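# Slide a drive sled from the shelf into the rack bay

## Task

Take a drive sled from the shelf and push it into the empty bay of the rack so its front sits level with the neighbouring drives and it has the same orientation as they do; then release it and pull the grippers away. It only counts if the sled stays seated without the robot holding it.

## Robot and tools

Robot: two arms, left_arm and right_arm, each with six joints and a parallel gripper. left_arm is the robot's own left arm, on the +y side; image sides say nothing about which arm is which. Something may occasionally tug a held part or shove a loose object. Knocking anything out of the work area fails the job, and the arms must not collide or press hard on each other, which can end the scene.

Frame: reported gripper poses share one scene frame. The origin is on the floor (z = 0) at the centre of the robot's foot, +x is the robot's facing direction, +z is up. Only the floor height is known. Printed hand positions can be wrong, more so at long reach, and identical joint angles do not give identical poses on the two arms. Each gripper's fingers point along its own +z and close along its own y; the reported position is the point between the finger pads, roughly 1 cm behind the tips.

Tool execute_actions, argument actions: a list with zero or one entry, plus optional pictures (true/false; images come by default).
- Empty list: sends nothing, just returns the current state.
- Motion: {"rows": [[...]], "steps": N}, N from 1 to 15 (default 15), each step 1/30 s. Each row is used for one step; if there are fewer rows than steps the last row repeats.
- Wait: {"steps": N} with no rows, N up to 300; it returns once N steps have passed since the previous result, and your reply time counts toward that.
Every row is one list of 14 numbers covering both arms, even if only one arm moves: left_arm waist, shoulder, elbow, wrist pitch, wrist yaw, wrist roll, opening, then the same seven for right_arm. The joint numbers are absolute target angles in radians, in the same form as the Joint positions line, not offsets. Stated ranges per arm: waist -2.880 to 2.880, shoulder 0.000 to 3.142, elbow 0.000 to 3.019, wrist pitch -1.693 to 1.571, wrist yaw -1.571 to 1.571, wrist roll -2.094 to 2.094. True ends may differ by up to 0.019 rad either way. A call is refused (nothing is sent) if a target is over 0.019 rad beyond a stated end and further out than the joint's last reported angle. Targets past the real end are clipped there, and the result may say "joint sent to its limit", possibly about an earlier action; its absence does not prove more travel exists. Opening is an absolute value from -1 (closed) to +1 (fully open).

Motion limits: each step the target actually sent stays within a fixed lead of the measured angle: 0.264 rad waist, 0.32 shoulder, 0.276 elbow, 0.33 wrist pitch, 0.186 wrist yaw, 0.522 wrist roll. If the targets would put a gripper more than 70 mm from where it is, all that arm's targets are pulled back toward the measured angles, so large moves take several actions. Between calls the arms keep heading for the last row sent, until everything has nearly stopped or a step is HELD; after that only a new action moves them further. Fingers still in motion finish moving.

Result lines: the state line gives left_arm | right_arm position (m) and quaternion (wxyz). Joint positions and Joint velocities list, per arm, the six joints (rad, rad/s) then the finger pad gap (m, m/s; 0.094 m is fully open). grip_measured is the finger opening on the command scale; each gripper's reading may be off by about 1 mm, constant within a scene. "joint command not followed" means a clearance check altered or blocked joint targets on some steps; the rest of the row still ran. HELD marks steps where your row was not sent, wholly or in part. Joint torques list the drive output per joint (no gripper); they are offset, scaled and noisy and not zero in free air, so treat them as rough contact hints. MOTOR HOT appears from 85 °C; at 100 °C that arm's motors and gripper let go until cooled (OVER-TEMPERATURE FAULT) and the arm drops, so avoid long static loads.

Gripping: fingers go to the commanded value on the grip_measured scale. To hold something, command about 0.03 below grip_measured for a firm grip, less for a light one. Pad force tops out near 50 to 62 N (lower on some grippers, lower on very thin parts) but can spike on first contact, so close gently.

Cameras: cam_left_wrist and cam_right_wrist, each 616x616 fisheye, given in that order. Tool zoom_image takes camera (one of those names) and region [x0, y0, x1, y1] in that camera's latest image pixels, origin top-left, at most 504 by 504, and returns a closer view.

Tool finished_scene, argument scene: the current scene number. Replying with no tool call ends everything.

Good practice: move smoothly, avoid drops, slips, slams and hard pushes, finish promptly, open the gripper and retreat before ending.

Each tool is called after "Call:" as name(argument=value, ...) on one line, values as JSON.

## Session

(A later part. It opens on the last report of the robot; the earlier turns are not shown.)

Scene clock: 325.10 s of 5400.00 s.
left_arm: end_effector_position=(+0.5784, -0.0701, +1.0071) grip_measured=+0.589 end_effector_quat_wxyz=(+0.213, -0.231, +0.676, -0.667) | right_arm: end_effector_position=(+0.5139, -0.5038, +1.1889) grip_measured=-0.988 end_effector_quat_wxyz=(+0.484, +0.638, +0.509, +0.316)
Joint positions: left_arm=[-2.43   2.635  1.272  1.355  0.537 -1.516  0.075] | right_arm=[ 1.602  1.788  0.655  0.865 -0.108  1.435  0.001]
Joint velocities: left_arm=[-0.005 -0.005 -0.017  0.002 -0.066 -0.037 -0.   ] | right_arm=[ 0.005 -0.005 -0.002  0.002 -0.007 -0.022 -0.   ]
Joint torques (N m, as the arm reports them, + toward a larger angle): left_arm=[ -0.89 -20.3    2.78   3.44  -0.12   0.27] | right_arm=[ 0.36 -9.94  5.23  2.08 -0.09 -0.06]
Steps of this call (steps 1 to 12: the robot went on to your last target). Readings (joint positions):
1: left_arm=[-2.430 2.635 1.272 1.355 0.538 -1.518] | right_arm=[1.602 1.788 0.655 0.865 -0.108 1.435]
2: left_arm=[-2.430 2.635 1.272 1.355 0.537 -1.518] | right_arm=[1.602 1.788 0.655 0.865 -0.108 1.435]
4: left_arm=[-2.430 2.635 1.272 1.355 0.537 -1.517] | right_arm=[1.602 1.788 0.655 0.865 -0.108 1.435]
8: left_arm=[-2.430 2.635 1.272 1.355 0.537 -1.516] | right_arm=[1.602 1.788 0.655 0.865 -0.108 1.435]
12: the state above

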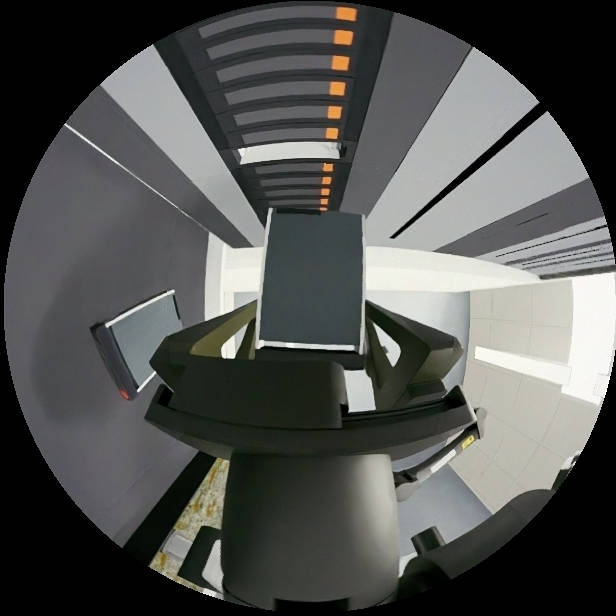

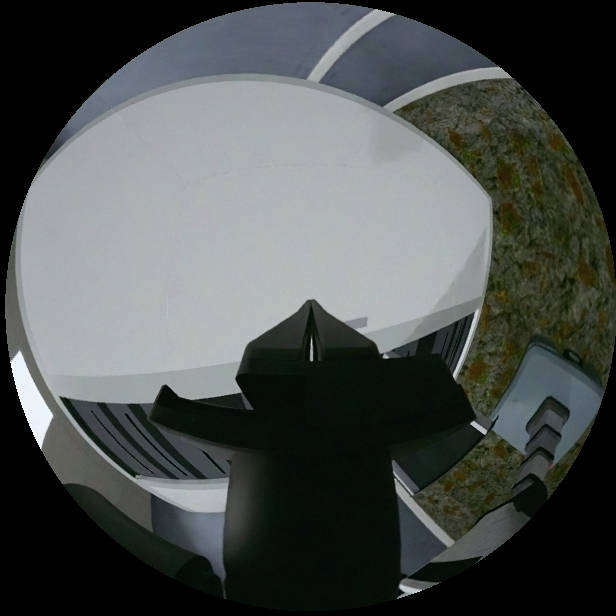

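Call:
execute_actions(actions=[{"rows":[[-2.415,2.65,1.32,1.33,0.55,-1.5,0.55,1.6,1.8,0.66,0.87,-0.109,1.435,-1],[-2.415,2.65,1.32,1.33,0.55,-1.5,0.55,1.6,1.8,0.66,0.87,-0.109,1.435,-1],[-2.415,2.65,1.32,1.33,0.55,-1.5,0.55,1.6,1.8,0.66,0.87,-0.109,1.435,-1],[-2.415,2.65,1.32,1.33,0.55,-1.5,0.55,1.6,1.8,0.66,0.87,-0.109,1.435,-1],[-2.40,2.675,1.385,1.29,0.565,-1.5,0.55,1.6,1.8,0.66,0.87,-0.109,1.435,-1]],"steps":15}], pictures=false)

Call:
execute_actions(actions=[{"steps":12}])

Scene clock: 348.70 s of 5400.00 s.
left_arm: end_effector_position=(+0.6027, -0.0643, +0.9892) grip_measured=+0.589 end_effector_quat_wxyz=(+0.209, -0.236, +0.679, -0.663) | right_arm: end_effector_position=(+0.5139, -0.5038, +1.1889) grip_measured=-0.988 end_effector_quat_wxyz=(+0.484, +0.638, +0.509, +0.316)
Joint positions: left_arm=[-2.403  2.679  1.359  1.296  0.561 -1.515  0.075] | right_arm=[ 1.602  1.788  0.655  0.865 -0.108  1.435  0.001]
Joint velocities: left_arm=[-0.015 -0.005 -0.007 -0.002  0.007  0.022 -0.   ] | right_arm=[-0.005 -0.005 -0.012 -0.012 -0.022  0.022  0.   ]
Joint torques (N m, as the arm reports them, + toward a larger angle): left_arm=[ -0.89 -20.77   4.57   1.76   0.18   0.24] | right_arm=[ 0.22 -9.99  5.27  2.   -0.09 -0.07]
Steps of this call (steps 1 to 15: the robot went on to your last target; steps 16 to 90: nothing new was sent; then 20.10 s passed at rest; steps 91 to 105: all 15 steps of this action). Readings (joint positions):
91: left_arm=[-2.429 2.636 1.274 1.352 0.543 -1.516] | right_arm=[1.602 1.788 0.655 0.865 -0.108 1.435]
92: left_arm=[-2.429 2.638 1.279 1.347 0.546 -1.516] | right_arm=[1.602 1.788 0.655 0.865 -0.108 1.435]
94: left_arm=[-2.427 2.644 1.288 1.340 0.546 -1.516] | right_arm=[1.602 1.788 0.655 0.865 -0.108 1.435]
98: left_arm=[-2.417 2.673 1.347 1.303 0.561 -1.515] | right_arm=[1.602 1.788 0.655 0.865 -0.108 1.435]
105: the state above

Scene clock: 349.10 s of 5400.00 s.
left_arm: end_effector_position=(+0.6027, -0.0644, +0.9892) grip_measured=+0.589 end_effector_quat_wxyz=(+0.209, -0.236, +0.679, -0.663) | right_arm: end_effector_position=(+0.5139, -0.5038, +1.1889) grip_measured=-0.988 end_effector_quat_wxyz=(+0.484, +0.638, +0.509, +0.316)
Joint positions: left_arm=[-2.403  2.679  1.359  1.296  0.562 -1.515  0.075] | right_arm=[ 1.602  1.788  0.655  0.865 -0.108  1.435  0.001]
Joint velocities: left_arm=[-0.005 -0.005 -0.012  0.002  0.037  0.007 -0.001] | right_arm=[ 0.005 -0.005  0.017  0.002 -0.066 -0.022 -0.   ]
Joint torques (N m, as the arm reports them, + toward a larger angle): left_arm=[ -1.13 -20.81   4.64   1.84   0.17   0.23] | right_arm=[  0.26 -10.04   5.26   1.97  -0.08  -0.06]
Steps of this call (steps 1 to 12: the robot went on to your last target). Readings (joint positions):
1: left_arm=[-2.403 2.679 1.359 1.296 0.561 -1.515] | right_arm=[1.602 1.788 0.655 0.865 -0.108 1.435]
2: left_arm=[-2.403 2.679 1.359 1.296 0.562 -1.515] | right_arm=[1.602 1.788 0.655 0.865 -0.108 1.435]
4: left_arm=[-2.403 2.679 1.359 1.296 0.562 -1.515] | right_arm=[1.602 1.788 0.655 0.865 -0.108 1.435]
8: left_arm=[-2.403 2.679 1.359 1.296 0.562 -1.515] | right_arm=[1.602 1.788 0.655 0.865 -0.108 1.435]
12: the state above

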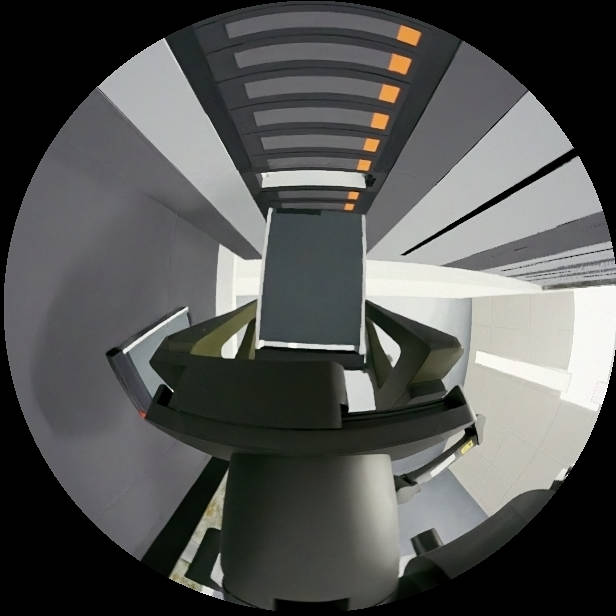

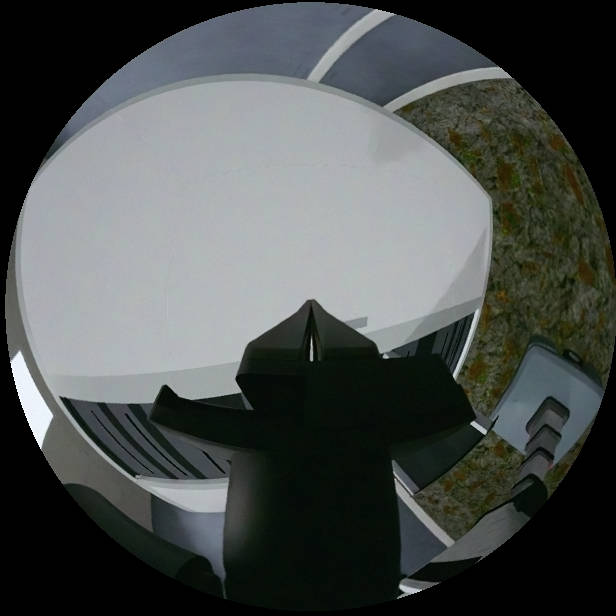

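Call:
execute_actions(actions=[{"rows":[[-2.39,2.68,1.42,1.265,0.575,-1.5,0.55,1.6,1.8,0.66,0.87,-0.109,1.435,-1],[-2.39,2.68,1.42,1.265,0.575,-1.5,0.55,1.6,1.8,0.66,0.87,-0.109,1.435,-1],[-2.39,2.68,1.42,1.265,0.575,-1.5,0.55,1.6,1.8,0.66,0.87,-0.109,1.435,-1],[-2.39,2.68,1.42,1.265,0.575,-1.5,0.55,1.6,1.8,0.66,0.87,-0.109,1.435,-1],[-2.38,2.683,1.45,1.235,0.586,-1.5,0.55,1.6,1.8,0.66,0.87,-0.109,1.435,-1]],"steps":15}], pictures=false)

Call:
execute_actions(actions=[{"steps":10}])

Scene clock: 359.43 s of 5400.00 s.
left_arm: end_effector_position=(+0.6170, -0.0679, +0.9881) grip_measured=+0.589 end_effector_quat_wxyz=(+0.199, -0.231, +0.683, -0.664) | right_arm: end_effector_position=(+0.5139, -0.5038, +1.1889) grip_measured=-0.988 end_effector_quat_wxyz=(+0.484, +0.638, +0.509, +0.316)
Joint positions: left_arm=[-2.394  2.686  1.409  1.243  0.591 -1.515  0.075] | right_arm=[ 1.602  1.788  0.655  0.865 -0.108  1.435  0.001]
Joint velocities: left_arm=[-0.005 -0.005  0.007 -0.007  0.037  0.022 -0.   ] | right_arm=[-0.005 -0.005  0.002  0.002  0.007  0.037  0.   ]
Joint torques (N m, as the arm reports them, + toward a larger angle): left_arm=[  0.14 -21.28   5.82   1.66  -0.19   0.23] | right_arm=[  0.47 -10.02   5.3    2.    -0.09  -0.06]
Steps of this call (steps 1 to 15: the robot went on to your last target; steps 16 to 90: nothing new was sent; then 6.83 s passed at rest; steps 91 to 105: all 15 steps of this action). Readings (joint positions):
91: left_arm=[-2.403 2.680 1.362 1.291 0.567 -1.515] | right_arm=[1.602 1.788 0.655 0.865 -0.108 1.435]
92: left_arm=[-2.403 2.681 1.368 1.283 0.570 -1.515] | right_arm=[1.602 1.788 0.655 0.865 -0.108 1.435]
94: left_arm=[-2.402 2.683 1.380 1.275 0.571 -1.515] | right_arm=[1.602 1.788 0.655 0.865 -0.108 1.435]
98: left_arm=[-2.395 2.686 1.409 1.244 0.590 -1.515] | right_arm=[1.602 1.788 0.655 0.865 -0.108 1.435]
105: the state above

Scene clock: 359.77 s of 5400.00 s.
left_arm: end_effector_position=(+0.6170, -0.0679, +0.9881) grip_measured=+0.589 end_effector_quat_wxyz=(+0.199, -0.231, +0.683, -0.664) | right_arm: end_effector_position=(+0.5139, -0.5038, +1.1889) grip_measured=-0.988 end_effector_quat_wxyz=(+0.484, +0.638, +0.509, +0.316)
Joint positions: left_arm=[-2.394  2.686  1.409  1.243  0.591 -1.515  0.075] | right_arm=[ 1.602  1.788  0.655  0.865 -0.108  1.435  0.001]
Joint velocities: left_arm=[-0.005 -0.015 -0.007  0.002  0.051 -0.007 -0.   ] | right_arm=[ 0.005 -0.005  0.007 -0.002  0.007  0.022 -0.   ]
Joint torques (N m, as the arm reports them, + toward a larger angle): left_arm=[  0.03 -21.22   5.83   1.71  -0.2    0.23] | right_arm=[  0.44 -10.01   5.26   2.01  -0.09  -0.07]
Steps of this call (steps 1 to 10: the robot went on to your last target). Readings (joint positions):
1: left_arm=[-2.394 2.686 1.409 1.243 0.591 -1.515] | right_arm=[1.602 1.788 0.655 0.865 -0.108 1.435]
2: left_arm=[-2.394 2.686 1.409 1.243 0.591 -1.515] | right_arm=[1.602 1.788 0.655 0.865 -0.108 1.435]
4: left_arm=[-2.394 2.686 1.409 1.243 0.591 -1.515] | right_arm=[1.602 1.788 0.655 0.865 -0.108 1.435]
8: left_arm=[-2.394 2.686 1.409 1.243 0.591 -1.515] | right_arm=[1.602 1.788 0.655 0.865 -0.108 1.435]
10: the state above

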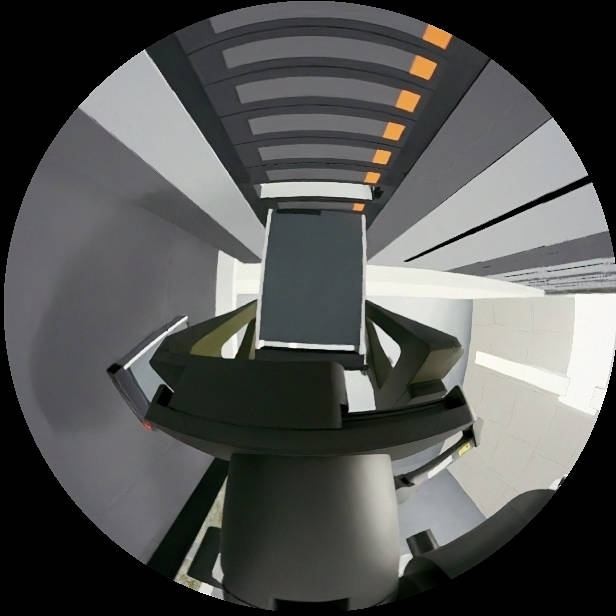

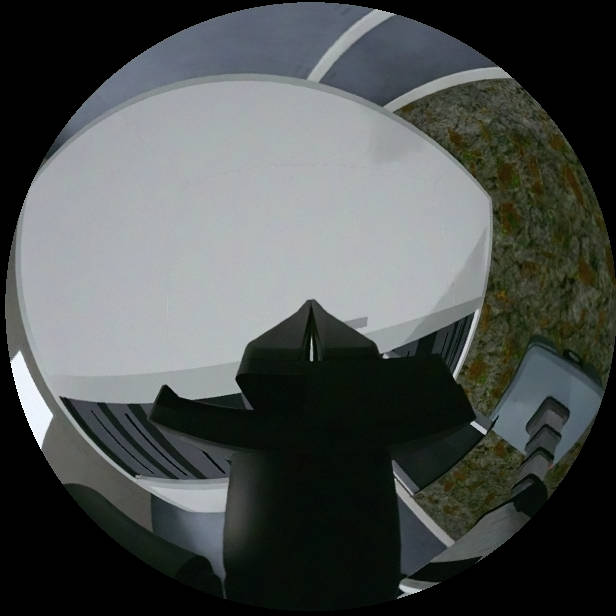

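Call:
execute_actions(actions=[{"rows":[[-2.394,2.68,1.36,1.28,0.591,-1.5,0.55,1.6,1.8,0.66,0.87,-0.109,1.435,-1],[-2.394,2.68,1.36,1.28,0.591,-1.5,0.55,1.6,1.8,0.66,0.87,-0.109,1.435,-1],[-2.394,2.68,1.36,1.28,0.591,-1.5,0.55,1.6,1.8,0.66,0.87,-0.109,1.435,-1],[-2.394,2.68,1.36,1.28,0.591,-1.5,0.55,1.6,1.8,0.66,0.87,-0.109,1.435,-1],[-2.394,2.68,1.36,1.28,0.591,-1.5,0.55,1.6,1.8,0.66,0.87,-0.109,1.435,-1],[-2.37,2.678,1.34,1.3,0.61,-1.5,0.55,1.6,1.8,0.66,0.87,-0.109,1.435,-1],[-2.37,2.678,1.34,1.3,0.61,-1.5,0.55,1.6,1.8,0.66,0.87,-0.109,1.435,-1],[-2.37,2.678,1.34,1.3,0.61,-1.5,0.55,1.6,1.8,0.66,0.87,-0.109,1.435,-1],[-2.345,2.675,1.335,1.305,0.63,-1.5,0.55,1.6,1.8,0.66,0.87,-0.109,1.435,-1]],"steps":15}], pictures=false)

Call:
execute_actions(actions=[{"steps":10}])

Scene clock: 380.93 s of 5400.00 s.
left_arm: end_effector_position=(+0.5984, -0.0340, +0.9711) grip_measured=+0.589 end_effector_quat_wxyz=(+0.189, -0.246, +0.691, -0.653) | right_arm: end_effector_position=(+0.5139, -0.5038, +1.1889) grip_measured=-0.988 end_effector_quat_wxyz=(+0.484, +0.638, +0.509, +0.316)
Joint positions: left_arm=[-2.349  2.688  1.333  1.276  0.627 -1.515  0.075] | right_arm=[ 1.602  1.788  0.655  0.865 -0.108  1.435  0.001]
Joint velocities: left_arm=[ 0.142 -0.005 -0.012  0.007 -0.007 -0.007  0.   ] | right_arm=[-0.005 -0.005 -0.007  0.012 -0.037 -0.007  0.001]
Joint torques (N m, as the arm reports them, + toward a larger angle): left_arm=[ -1.75 -21.12   2.77   3.35   0.18   0.24] | right_arm=[  0.53 -10.26   5.23   2.02  -0.07  -0.07]
Steps of this call (steps 1 to 15: the robot went on to your last target; steps 16 to 90: nothing new was sent; then 17.67 s passed at rest; steps 91 to 105: all 15 steps of this action). Readings (joint positions):
91: left_arm=[-2.394 2.686 1.402 1.244 0.591 -1.515] | right_arm=[1.602 1.788 0.655 0.865 -0.108 1.435]
92: left_arm=[-2.394 2.684 1.391 1.249 0.591 -1.515] | right_arm=[1.602 1.788 0.655 0.865 -0.108 1.435]
94: left_arm=[-2.394 2.685 1.371 1.253 0.591 -1.515] | right_arm=[1.602 1.788 0.655 0.865 -0.108 1.435]
98: left_arm=[-2.390 2.688 1.342 1.264 0.606 -1.515] | right_arm=[1.602 1.788 0.655 0.865 -0.108 1.435]
105: the state above

Scene clock: 381.27 s of 5400.00 s.
left_arm: end_effector_position=(+0.6007, -0.0295, +0.9709) grip_measured=+0.589 end_effector_quat_wxyz=(+0.191, -0.249, +0.690, -0.653) | right_arm: end_effector_position=(+0.5139, -0.5038, +1.1889) grip_measured=-0.988 end_effector_quat_wxyz=(+0.484, +0.638, +0.509, +0.316)
Joint positions: left_arm=[-2.342  2.688  1.333  1.276  0.627 -1.515  0.075] | right_arm=[ 1.602  1.788  0.655  0.865 -0.108  1.435  0.001]
Joint velocities: left_arm=[-0.015  0.015  0.012 -0.002 -0.022 -0.007  0.001] | right_arm=[-0.015 -0.005 -0.022  0.002  0.081 -0.022 -0.   ]
Joint torques (N m, as the arm reports them, + toward a larger angle): left_arm=[ -1.73 -21.58   2.85   3.45   0.18   0.22] | right_arm=[ 0.58 -9.98  5.26  2.03 -0.09 -0.08]
Steps of this call (steps 1 to 10: the robot went on to your last target). Readings (joint positions):
1: left_arm=[-2.345 2.688 1.333 1.276 0.627 -1.515] | right_arm=[1.602 1.788 0.655 0.865 -0.108 1.435]
2: left_arm=[-2.343 2.688 1.333 1.276 0.627 -1.515] | right_arm=[1.602 1.788 0.655 0.865 -0.108 1.435]
4: left_arm=[-2.342 2.688 1.333 1.276 0.627 -1.515] | right_arm=[1.602 1.788 0.655 0.865 -0.108 1.435]
8: left_arm=[-2.342 2.688 1.333 1.276 0.627 -1.515] | right_arm=[1.602 1.788 0.655 0.865 -0.108 1.435]
10: the state above

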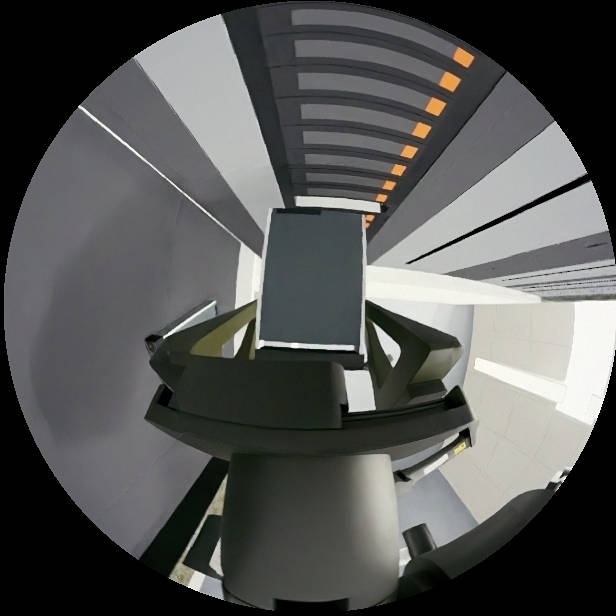

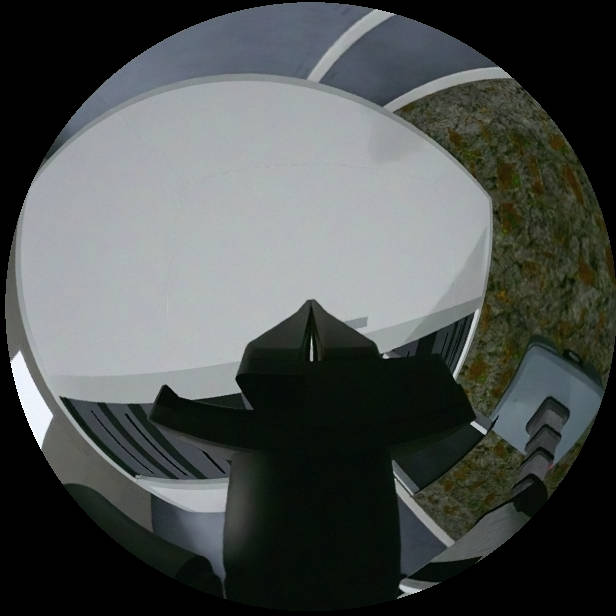

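Call:
execute_actions(actions=[{"rows":[[-2.36,2.66,1.335,1.345,0.615,-1.5,0.55,1.6,1.8,0.66,0.87,-0.109,1.435,-1]],"steps":15}])

Scene clock: 392.37 s of 5400.00 s.
left_arm: end_effector_position=(+0.6003, -0.0339, +0.9798) grip_measured=+0.589 end_effector_quat_wxyz=(+0.204, -0.238, +0.682, -0.661) | right_arm: end_effector_position=(+0.5139, -0.5038, +1.1889) grip_measured=-0.988 end_effector_quat_wxyz=(+0.484, +0.638, +0.509, +0.316)
Joint positions: left_arm=[-2.351  2.687  1.333  1.315  0.618 -1.515  0.075] | right_arm=[ 1.602  1.788  0.655  0.865 -0.108  1.435  0.001]
Joint velocities: left_arm=[ 0.005 -0.015 -0.002 -0.007  0.081  0.051 -0.001] | right_arm=[-0.005 -0.015 -0.022 -0.012 -0.022 -0.007  0.   ]
Joint torques (N m, as the arm reports them, + toward a larger angle): left_arm=[ -2.27 -22.23   2.76   3.41  -0.11   0.23] | right_arm=[ 0.42 -9.76  5.25  2.03 -0.08 -0.06]
Steps of this call (steps 1 to 15: the robot went on to your last target; steps 16 to 90: nothing new was sent; then 7.60 s passed at rest; steps 91 to 105: all 15 steps of this action). Readings (joint positions):
91: left_arm=[-2.343 2.688 1.333 1.284 0.622 -1.515] | right_arm=[1.602 1.788 0.655 0.865 -0.108 1.435]
92: left_arm=[-2.343 2.688 1.333 1.295 0.619 -1.515] | right_arm=[1.602 1.788 0.655 0.865 -0.108 1.435]
94: left_arm=[-2.345 2.687 1.333 1.310 0.618 -1.515] | right_arm=[1.602 1.788 0.655 0.865 -0.108 1.435]
98: left_arm=[-2.349 2.687 1.333 1.315 0.618 -1.515] | right_arm=[1.602 1.788 0.655 0.865 -0.108 1.435]
105: the state above

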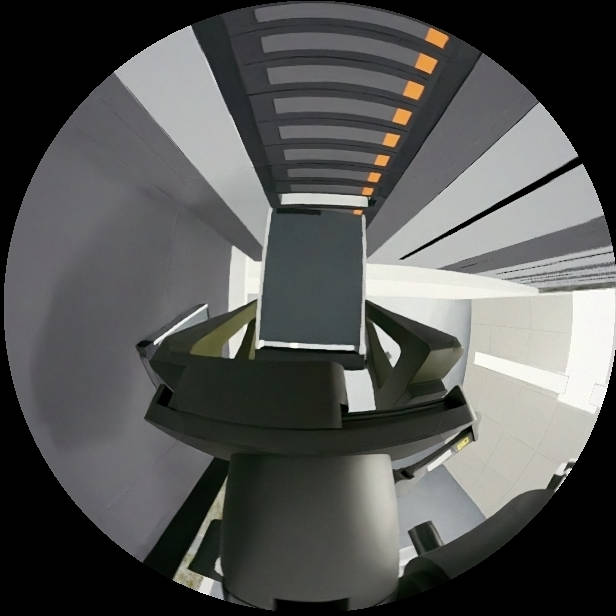

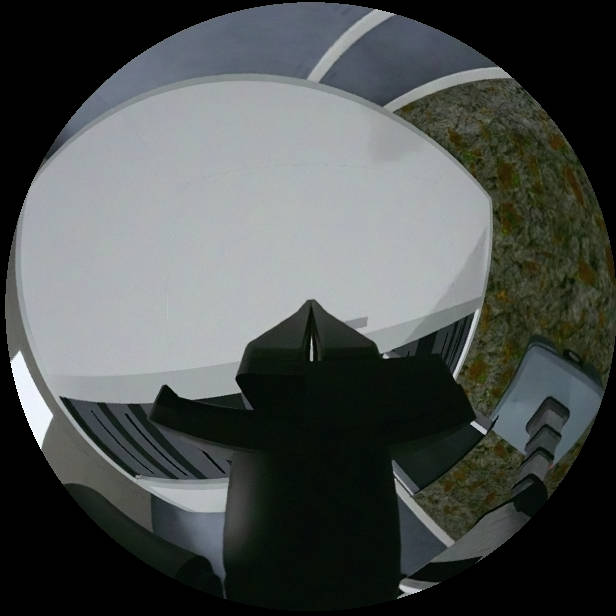

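Call:
execute_actions(actions=[{"rows":[[-2.355,2.635,1.335,1.33,0.618,-1.5,0.55,1.6,1.8,0.66,0.87,-0.109,1.435,-1]],"steps":15}])

Scene clock: 395.97 s of 5400.00 s.
left_arm: end_effector_position=(+0.6068, -0.0353, +0.9940) grip_measured=+0.589 end_effector_quat_wxyz=(+0.210, -0.232, +0.677, -0.665) | right_arm: end_effector_position=(+0.5139, -0.5038, +1.1889) grip_measured=-0.988 end_effector_quat_wxyz=(+0.484, +0.638, +0.509, +0.316)
Joint positions: left_arm=[-2.351  2.665  1.333  1.315  0.618 -1.515  0.075] | right_arm=[ 1.602  1.788  0.655  0.865 -0.108  1.435  0.001]
Joint velocities: left_arm=[-0.005  0.005 -0.007 -0.002 -0.081 -0.066 -0.   ] | right_arm=[-0.005 -0.005  0.002  0.017  0.007 -0.11  -0.   ]
Joint torques (N m, as the arm reports them, + toward a larger angle): left_arm=[ -1.63 -22.84   2.82   2.71   0.03   0.23] | right_arm=[  0.35 -10.02   5.27   2.04  -0.09  -0.07]
Steps of this call (steps 1 to 15: the robot went on to your last target; steps 16 to 90: nothing new was sent; then 0.10 s passed at rest; steps 91 to 105: all 15 steps of this action). Readings (joint positions):
91: left_arm=[-2.351 2.686 1.333 1.315 0.618 -1.515] | right_arm=[1.602 1.788 0.655 0.865 -0.108 1.435]
92: left_arm=[-2.351 2.685 1.333 1.315 0.618 -1.515] | right_arm=[1.602 1.788 0.655 0.865 -0.108 1.435]
94: left_arm=[-2.351 2.681 1.333 1.315 0.618 -1.515] | right_arm=[1.602 1.788 0.655 0.865 -0.108 1.435]
98: left_arm=[-2.351 2.670 1.333 1.315 0.618 -1.515] | right_arm=[1.602 1.788 0.655 0.865 -0.108 1.435]
105: the state above

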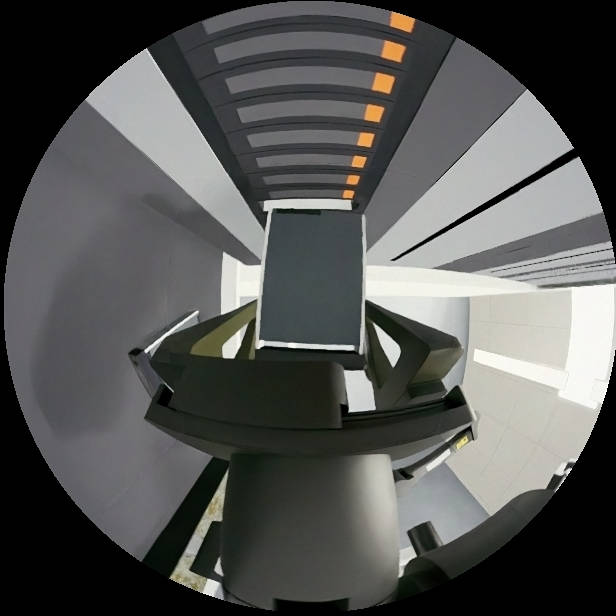

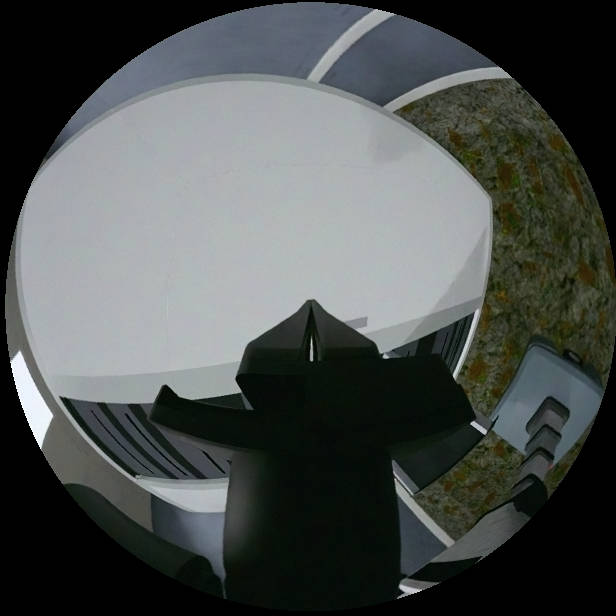

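Call:
execute_actions(actions=[{"rows":[[-2.345,2.66,1.37,1.3,0.622,-1.5,0.55,1.6,1.8,0.66,0.87,-0.109,1.435,-1],[-2.345,2.66,1.37,1.3,0.622,-1.5,0.55,1.6,1.8,0.66,0.87,-0.109,1.435,-1],[-2.345,2.66,1.37,1.3,0.622,-1.5,0.55,1.6,1.8,0.66,0.87,-0.109,1.435,-1],[-2.335,2.665,1.395,1.28,0.627,-1.5,0.55,1.6,1.8,0.66,0.87,-0.109,1.435,-1],[-2.335,2.665,1.395,1.28,0.627,-1.5,0.55,1.6,1.8,0.66,0.87,-0.109,1.435,-1],[-2.335,2.665,1.395,1.28,0.627,-1.5,0.55,1.6,1.8,0.66,0.87,-0.109,1.435,-1],[-2.325,2.67,1.415,1.262,0.632,-1.5,0.55,1.6,1.8,0.66,0.87,-0.109,1.435,-1]],"steps":15}])

Scene clock: 408.77 s of 5400.00 s.
left_arm: end_effector_position=(+0.6209, -0.0366, +0.9932) grip_measured=+0.589 end_effector_quat_wxyz=(+0.204, -0.230, +0.680, -0.665) | right_arm: end_effector_position=(+0.5139, -0.5038, +1.1889) grip_measured=-0.988 end_effector_quat_wxyz=(+0.484, +0.638, +0.509, +0.316)
Joint positions: left_arm=[-2.342  2.671  1.378  1.269  0.638 -1.513  0.075] | right_arm=[ 1.602  1.788  0.655  0.865 -0.108  1.435  0.001]
Joint velocities: left_arm=[ 0.005 -0.005 -0.002 -0.017  0.022 -0.037  0.001] | right_arm=[ 0.015 -0.005 -0.002  0.007 -0.037  0.022  0.   ]
Joint torques (N m, as the arm reports them, + toward a larger angle): left_arm=[  0.62 -21.05   5.5    1.75  -0.28   0.22] | right_arm=[  0.31 -10.03   5.28   2.06  -0.08  -0.07]
Steps of this call (steps 1 to 15: the robot went on to your last target; steps 16 to 90: nothing new was sent; then 9.30 s passed at rest; steps 91 to 105: all 15 steps of this action). Readings (joint positions):
91: left_arm=[-2.351 2.665 1.333 1.314 0.618 -1.515] | right_arm=[1.602 1.788 0.655 0.865 -0.108 1.435]
92: left_arm=[-2.351 2.665 1.334 1.311 0.618 -1.515] | right_arm=[1.602 1.788 0.655 0.865 -0.108 1.435]
94: left_arm=[-2.350 2.665 1.338 1.304 0.622 -1.515] | right_arm=[1.602 1.788 0.655 0.865 -0.108 1.435]
98: left_arm=[-2.345 2.670 1.367 1.278 0.631 -1.515] | right_arm=[1.602 1.788 0.655 0.865 -0.108 1.435]
105: the state above

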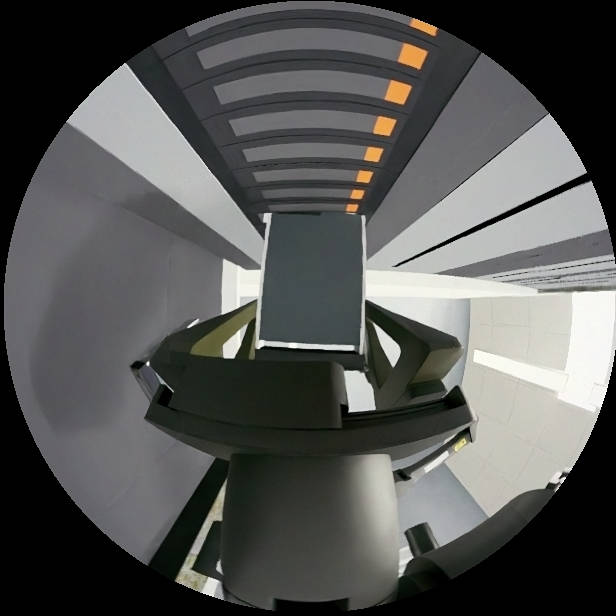

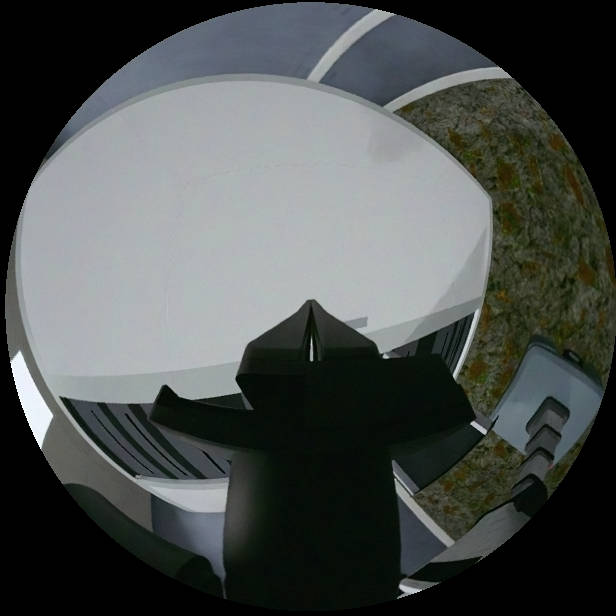

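Call:
execute_actions(actions=[{"rows":[[-2.355,2.67,1.35,1.278,0.625,-1.5,0.55,1.6,1.8,0.66,0.87,-0.109,1.435,-1],[-2.355,2.67,1.35,1.278,0.625,-1.5,0.55,1.6,1.8,0.66,0.87,-0.109,1.435,-1],[-2.355,2.67,1.35,1.278,0.625,-1.5,0.55,1.6,1.8,0.66,0.87,-0.109,1.435,-1],[-2.355,2.67,1.35,1.278,0.625,-1.5,0.55,1.6,1.8,0.66,0.87,-0.109,1.435,-1],[-2.355,2.67,1.35,1.278,0.625,-1.5,0.55,1.6,1.8,0.66,0.87,-0.109,1.435,-1],[-2.36,2.682,1.36,1.28,0.625,-1.5,0.55,1.6,1.8,0.66,0.87,-0.109,1.435,-1]],"steps":15}])

Call:
zoom_image(camera="cam_left_wrist", region=[240,150,400,250])

Scene clock: 418.90 s of 5400.00 s.
left_arm: end_effector_position=(+0.6056, -0.0365, +0.9758) grip_measured=+0.589 end_effector_quat_wxyz=(+0.193, -0.242, +0.688, -0.656) | right_arm: end_effector_position=(+0.5139, -0.5038, +1.1889) grip_measured=-0.988 end_effector_quat_wxyz=(+0.484, +0.638, +0.509, +0.316)
Joint positions: left_arm=[-2.349  2.686  1.352  1.269  0.628 -1.513  0.075] | right_arm=[ 1.602  1.788  0.655  0.865 -0.108  1.435  0.001]
Joint velocities: left_arm=[-0.015  0.005  0.032 -0.002 -0.007 -0.066 -0.002] | right_arm=[-0.005 -0.015  0.007 -0.007 -0.007 -0.022 -0.001]
Joint torques (N m, as the arm reports them, + toward a larger angle): left_arm=[ -2.19 -20.83   3.39   2.54  -0.1    0.21] | right_arm=[ 0.36 -9.91  5.28  2.04 -0.09 -0.06]
Steps of this call (steps 1 to 15: the robot went on to your last target; steps 16 to 90: nothing new was sent; then 6.63 s passed at rest; steps 91 to 105: all 15 steps of this action). Readings (joint positions):
91: left_arm=[-2.343 2.671 1.374 1.269 0.635 -1.513] | right_arm=[1.602 1.788 0.655 0.865 -0.108 1.435]
92: left_arm=[-2.344 2.671 1.369 1.269 0.633 -1.513] | right_arm=[1.602 1.788 0.655 0.865 -0.108 1.435]
94: left_arm=[-2.347 2.672 1.359 1.269 0.630 -1.513] | right_arm=[1.602 1.788 0.655 0.865 -0.108 1.435]
98: left_arm=[-2.349 2.679 1.352 1.269 0.628 -1.513] | right_arm=[1.602 1.788 0.655 0.865 -0.108 1.435]
105: the state above

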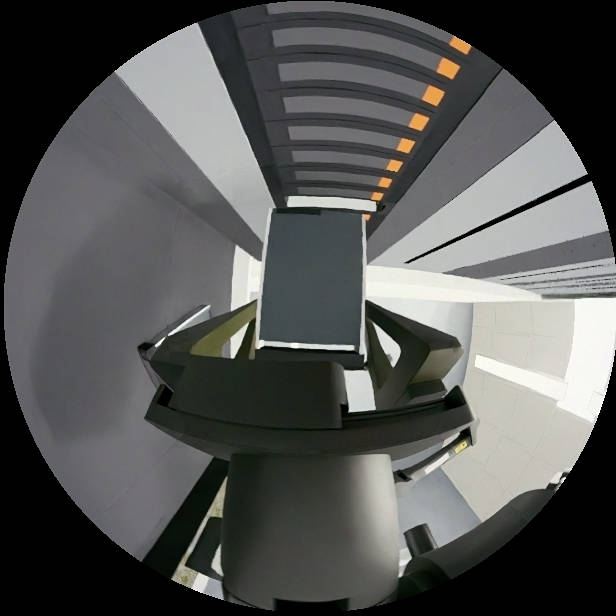

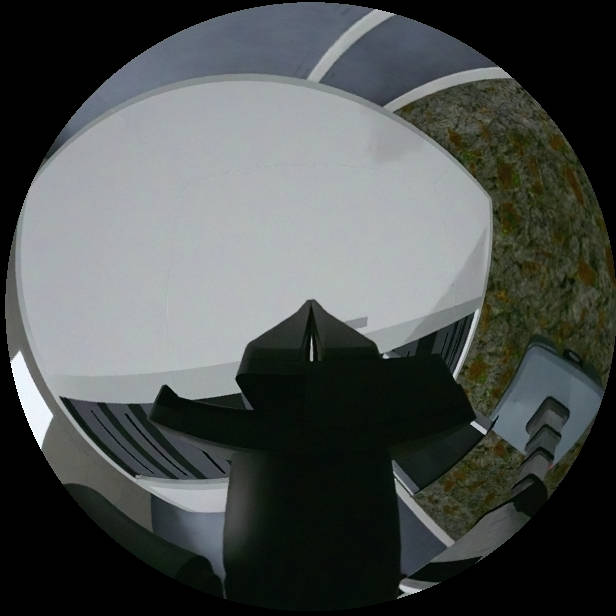

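Region (240, 150, 400, 250) of cam_left_wrist's 616x616 image, scaled by 3.150, with more detail than that image has; it fills the top 315 rows of this view, and the rest is white.

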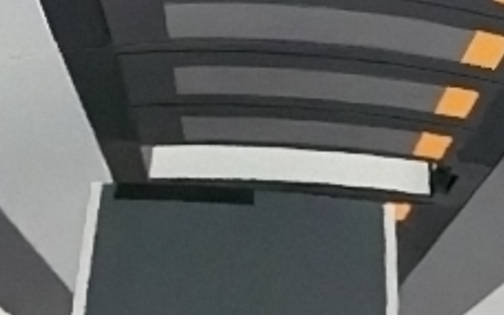

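Call:
execute_actions(actions=[{"rows":[[-2.37,2.652,1.352,1.345,0.62,-1.5,0.55,1.6,1.8,0.66,0.87,-0.109,1.435,-1]],"steps":12}])

Scene clock: 425.60 s of 5400.00 s.
left_arm: end_effector_position=(+0.6039, -0.0435, +0.9876) grip_measured=+0.589 end_effector_quat_wxyz=(+0.205, -0.226, +0.679, -0.667) | right_arm: end_effector_position=(+0.5139, -0.5038, +1.1889) grip_measured=-0.988 end_effector_quat_wxyz=(+0.484, +0.638, +0.509, +0.316)
Joint positions: left_arm=[-2.362  2.683  1.35   1.316  0.623 -1.513  0.075] | right_arm=[ 1.602  1.788  0.655  0.865 -0.108  1.435  0.001]
Joint velocities: left_arm=[-0.005 -0.005  0.017 -0.012  0.007 -0.007  0.   ] | right_arm=[-0.024 -0.005  0.007 -0.007  0.022 -0.022 -0.002]
Joint torques (N m, as the arm reports them, + toward a larger angle): left_arm=[ -1.89 -23.08   2.83   3.38  -0.12   0.21] | right_arm=[ 0.46 -9.79  5.29  2.03 -0.09 -0.06]
Steps of this call (steps 1 to 15: the robot went on to your last target; steps 16 to 90: nothing new was sent; then 3.30 s passed at rest; steps 91 to 102: all 12 steps of this action). Readings (joint positions):
91: left_arm=[-2.350 2.686 1.352 1.278 0.625 -1.513] | right_arm=[1.602 1.788 0.655 0.865 -0.108 1.435]
92: left_arm=[-2.351 2.686 1.351 1.291 0.623 -1.513] | right_arm=[1.602 1.788 0.655 0.865 -0.108 1.435]
94: left_arm=[-2.353 2.685 1.350 1.308 0.623 -1.513] | right_arm=[1.602 1.788 0.655 0.865 -0.108 1.435]
98: left_arm=[-2.359 2.683 1.350 1.316 0.623 -1.513] | right_arm=[1.602 1.788 0.655 0.865 -0.108 1.435]
102: the state above

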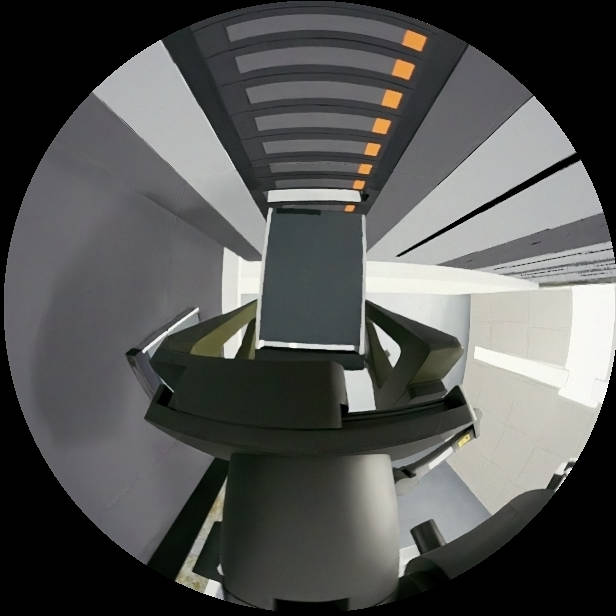

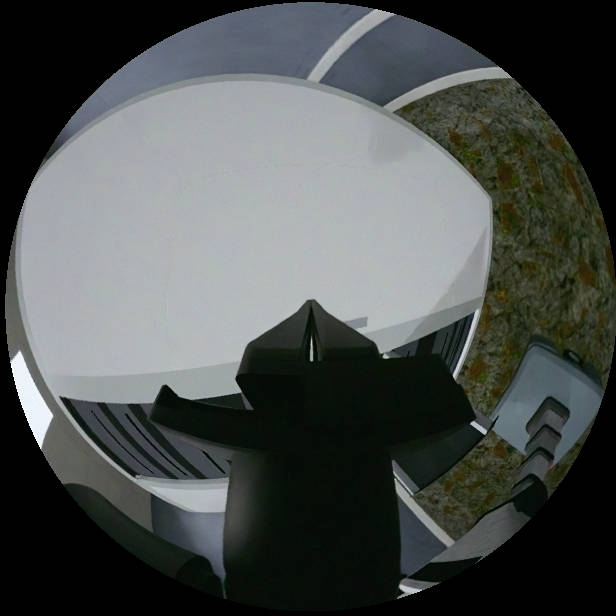

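Call:
execute_actions(actions=[{"rows":[[-2.35,2.68,1.38,1.31,0.625,-1.5,0.55,1.6,1.8,0.66,0.87,-0.109,1.435,-1],[-2.35,2.68,1.38,1.31,0.625,-1.5,0.55,1.6,1.8,0.66,0.87,-0.109,1.435,-1],[-2.347,2.682,1.395,1.30,0.627,-1.5,0.55,1.6,1.8,0.66,0.87,-0.109,1.435,-1],[-2.347,2.682,1.395,1.30,0.627,-1.5,0.55,1.6,1.8,0.66,0.87,-0.109,1.435,-1],[-2.343,2.684,1.41,1.285,0.629,-1.5,0.55,1.6,1.8,0.66,0.87,-0.109,1.435,-1],[-2.343,2.684,1.41,1.285,0.629,-1.5,0.55,1.6,1.8,0.66,0.87,-0.109,1.435,-1],[-2.339,2.686,1.425,1.272,0.631,-1.5,0.55,1.6,1.8,0.66,0.87,-0.109,1.435,-1],[-2.339,2.686,1.425,1.272,0.631,-1.5,0.55,1.6,1.8,0.66,0.87,-0.109,1.435,-1],[-2.334,2.688,1.44,1.26,0.633,-1.5,0.55,1.6,1.8,0.66,0.87,-0.109,1.435,-1]],"steps":15}])

Scene clock: 437.67 s of 5400.00 s.
left_arm: end_effector_position=(+0.6181, -0.0413, +0.9846) grip_measured=+0.589 end_effector_quat_wxyz=(+0.200, -0.227, +0.682, -0.666) | right_arm: end_effector_position=(+0.5139, -0.5038, +1.1889) grip_measured=-0.988 end_effector_quat_wxyz=(+0.484, +0.638, +0.509, +0.316)
Joint positions: left_arm=[-2.348  2.691  1.393  1.27   0.642 -1.513  0.075] | right_arm=[ 1.602  1.788  0.655  0.865 -0.108  1.435  0.001]
Joint velocities: left_arm=[-0.005  0.015  0.027 -0.022 -0.037 -0.037  0.001] | right_arm=[ 0.005 -0.005 -0.007 -0.012  0.022 -0.037  0.   ]
Joint torques (N m, as the arm reports them, + toward a larger angle): left_arm=[ -0.15 -21.71   5.94   1.75  -0.46   0.21] | right_arm=[ 0.39 -9.91  5.26  2.02 -0.09 -0.06]
Steps of this call (steps 1 to 15: the robot went on to your last target; steps 16 to 90: nothing new was sent; then 8.57 s passed at rest; steps 91 to 105: all 15 steps of this action). Readings (joint positions):
91: left_arm=[-2.361 2.683 1.350 1.316 0.623 -1.513] | right_arm=[1.602 1.788 0.655 0.865 -0.108 1.435]
92: left_arm=[-2.361 2.683 1.350 1.316 0.623 -1.513] | right_arm=[1.602 1.788 0.655 0.865 -0.108 1.435]
94: left_arm=[-2.361 2.684 1.354 1.311 0.624 -1.513] | right_arm=[1.602 1.788 0.655 0.865 -0.108 1.435]
98: left_arm=[-2.354 2.688 1.379 1.287 0.627 -1.513] | right_arm=[1.602 1.788 0.655 0.865 -0.108 1.435]
105: the state above

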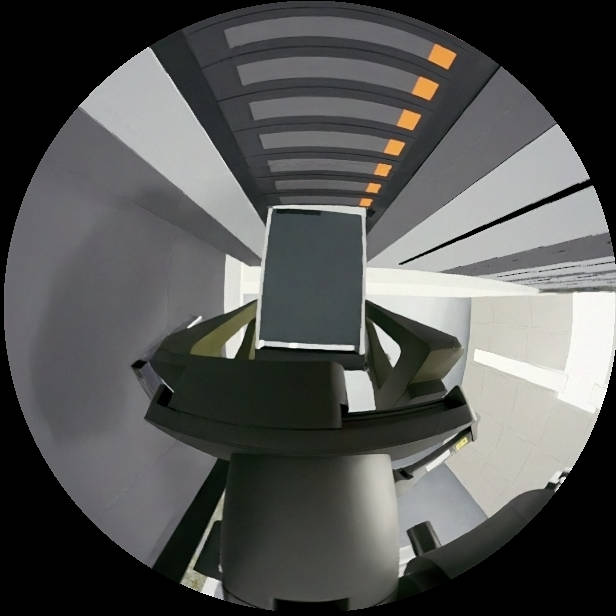

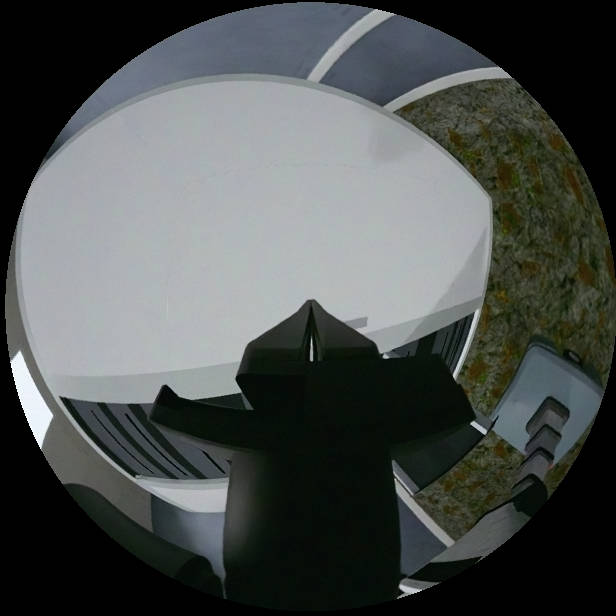

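Call:
zoom_image(camera="cam_left_wrist", region=[250,160,390,240])

Region (250, 160, 390, 240) of cam_left_wrist's 616x616 image, scaled by 3.600, with more detail than that image has; it fills the top 288 rows of this view, and the rest is white.

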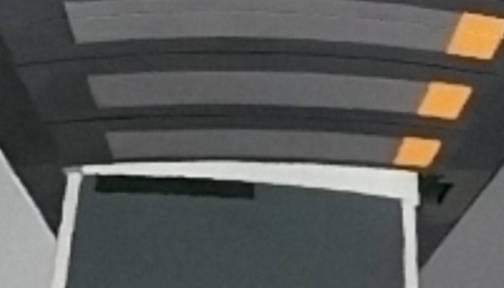

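Call:
execute_actions(actions=[{"rows":[[-2.348,2.69,1.35,1.28,0.63,-1.52,0.55,1.6,1.8,0.66,0.87,-0.109,1.435,-1],[-2.348,2.69,1.35,1.28,0.63,-1.52,0.55,1.6,1.8,0.66,0.87,-0.109,1.435,-1],[-2.348,2.69,1.35,1.28,0.63,-1.52,0.55,1.6,1.8,0.66,0.87,-0.109,1.435,-1],[-2.348,2.69,1.35,1.28,0.63,-1.52,0.55,1.6,1.8,0.66,0.87,-0.109,1.435,-1],[-2.348,2.69,1.35,1.28,0.63,-1.52,0.55,1.6,1.8,0.66,0.87,-0.109,1.435,-1],[-2.348,2.705,1.36,1.33,0.63,-1.55,0.55,1.6,1.8,0.66,0.87,-0.109,1.435,-1],[-2.348,2.705,1.36,1.33,0.63,-1.55,0.55,1.6,1.8,0.66,0.87,-0.109,1.435,-1],[-2.348,2.705,1.36,1.33,0.63,-1.55,0.55,1.6,1.8,0.66,0.87,-0.109,1.435,-1],[-2.348,2.712,1.365,1.385,0.63,-1.575,0.55,1.6,1.8,0.66,0.87,-0.109,1.435,-1]],"steps":15}])

Call:
zoom_image(camera="cam_left_wrist", region=[250,160,390,240])

Scene clock: 459.20 s of 5400.00 s.
left_arm: end_effector_position=(+0.5969, -0.0337, +0.9725) grip_measured=+0.589 end_effector_quat_wxyz=(+0.193, -0.241, +0.673, -0.672) | right_arm: end_effector_position=(+0.5139, -0.5038, +1.1889) grip_measured=-0.988 end_effector_quat_wxyz=(+0.484, +0.638, +0.509, +0.316)
Joint positions: left_arm=[-2.348  2.718  1.351  1.353  0.632 -1.556  0.075] | right_arm=[ 1.602  1.788  0.655  0.865 -0.108  1.435  0.001]
Joint velocities: left_arm=[-0.005 -0.005 -0.017  0.037 -0.022 -0.037  0.   ] | right_arm=[-0.005 -0.005  0.007 -0.022 -0.095 -0.037 -0.   ]
Joint torques (N m, as the arm reports them, + toward a larger angle): left_arm=[ -1.39 -20.11   3.38   3.33  -0.09  -0.03] | right_arm=[  0.29 -10.05   5.29   2.    -0.08  -0.08]
Steps of this call (steps 1 to 15: the robot went on to your last target; steps 16 to 90: nothing new was sent; then 18.03 s passed at rest; steps 91 to 105: all 15 steps of this action). Readings (joint positions):
91: left_arm=[-2.348 2.691 1.387 1.269 0.640 -1.513] | right_arm=[1.602 1.788 0.655 0.865 -0.108 1.435]
92: left_arm=[-2.348 2.689 1.378 1.269 0.635 -1.513] | right_arm=[1.602 1.788 0.655 0.865 -0.108 1.435]
94: left_arm=[-2.348 2.690 1.360 1.269 0.633 -1.513] | right_arm=[1.602 1.788 0.655 0.865 -0.108 1.435]
98: left_arm=[-2.348 2.705 1.351 1.291 0.632 -1.525] | right_arm=[1.602 1.788 0.655 0.865 -0.108 1.435]
105: the state above

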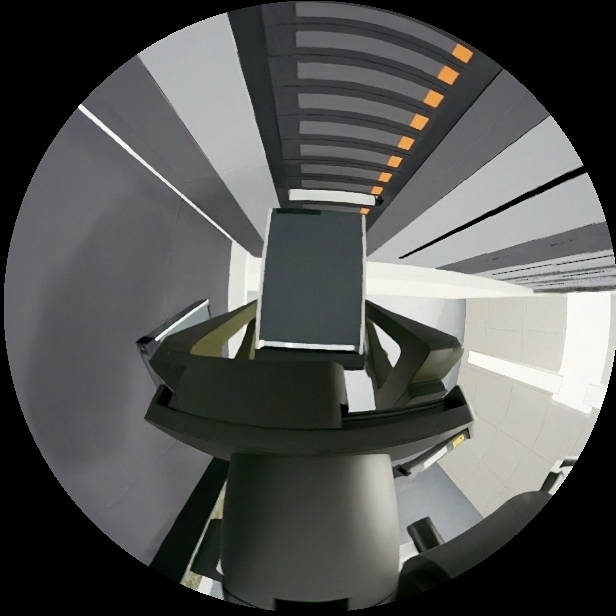

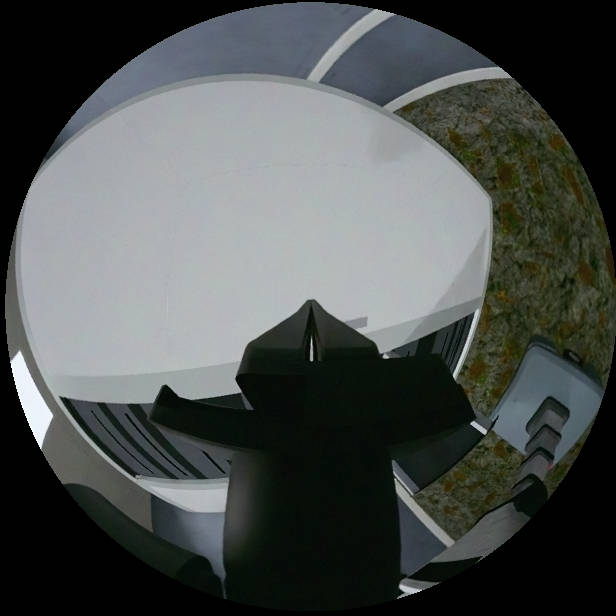

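Region (250, 160, 390, 240) of cam_left_wrist's 616x616 image, scaled by 3.600, with more detail than that image has; it fills the top 288 rows of this view, and the rest is white.

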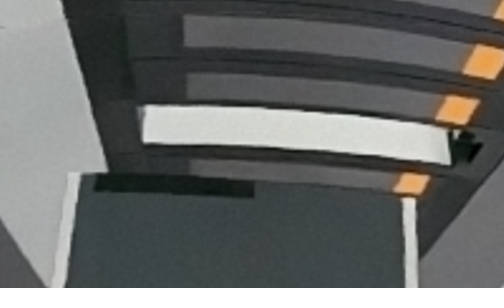

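Call:
execute_actions(actions=[{"rows":[[-2.348,2.658,1.36,1.375,0.63,-1.575,0.55,1.6,1.8,0.66,0.87,-0.109,1.435,-1]],"steps":15}])

Call:
zoom_image(camera="cam_left_wrist", region=[250,160,390,240])

Scene clock: 465.80 s of 5400.00 s.
left_arm: end_effector_position=(+0.6071, -0.0357, +0.9949) grip_measured=+0.589 end_effector_quat_wxyz=(-0.201, +0.234, -0.665, +0.680) | right_arm: end_effector_position=(+0.5139, -0.5038, +1.1889) grip_measured=-0.988 end_effector_quat_wxyz=(+0.484, +0.638, +0.509, +0.316)
Joint positions: left_arm=[-2.348  2.685  1.351  1.355  0.632 -1.564  0.075] | right_arm=[ 1.602  1.788  0.655  0.865 -0.108  1.435  0.001]
Joint velocities: left_arm=[-0.005 -0.005 -0.007  0.002 -0.051 -0.066  0.   ] | right_arm=[-0.005 -0.005  0.002 -0.002  0.022  0.022 -0.   ]
Joint torques (N m, as the arm reports them, + toward a larger angle): left_arm=[ -1.11 -22.48   3.35   2.94  -0.11  -0.05] | right_arm=[ 0.28 -9.99  5.29  1.98 -0.08 -0.07]
Steps of this call (steps 1 to 15: the robot went on to your last target; steps 16 to 90: nothing new was sent; then 3.10 s passed at rest; steps 91 to 105: all 15 steps of this action). Readings (joint positions):
91: left_arm=[-2.348 2.717 1.351 1.355 0.632 -1.564] | right_arm=[1.602 1.788 0.655 0.865 -0.108 1.435]
92: left_arm=[-2.348 2.715 1.351 1.355 0.632 -1.564] | right_arm=[1.602 1.788 0.655 0.865 -0.108 1.435]
94: left_arm=[-2.348 2.709 1.351 1.355 0.632 -1.564] | right_arm=[1.602 1.788 0.655 0.865 -0.108 1.435]
98: left_arm=[-2.348 2.693 1.351 1.355 0.632 -1.564] | right_arm=[1.602 1.788 0.655 0.865 -0.108 1.435]
105: the state above

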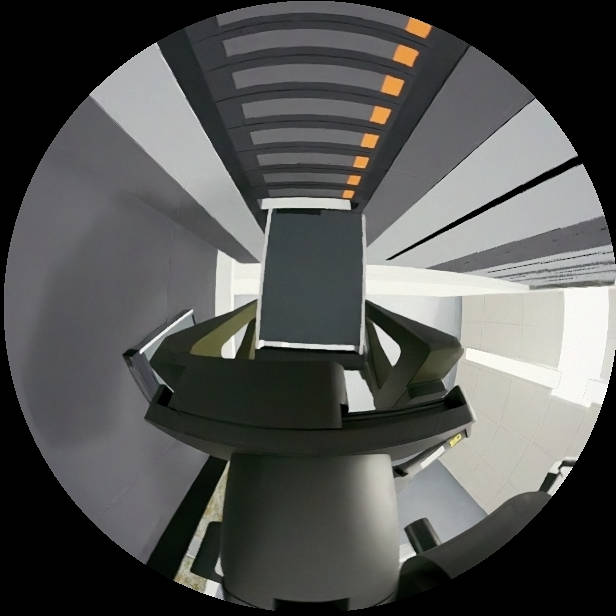

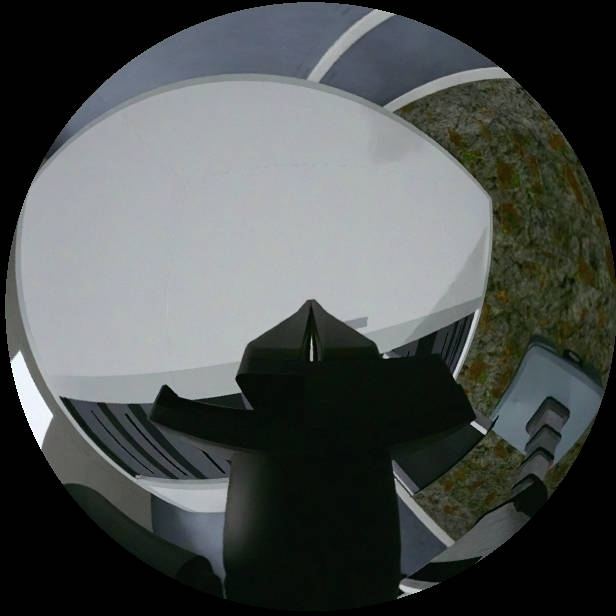

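Region (250, 160, 390, 240) of cam_left_wrist's 616x616 image, scaled by 3.600, with more detail than that image has; it fills the top 288 rows of this view, and the rest is white.

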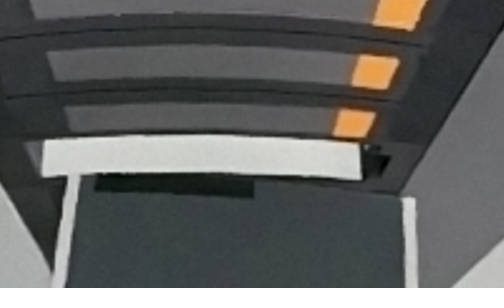

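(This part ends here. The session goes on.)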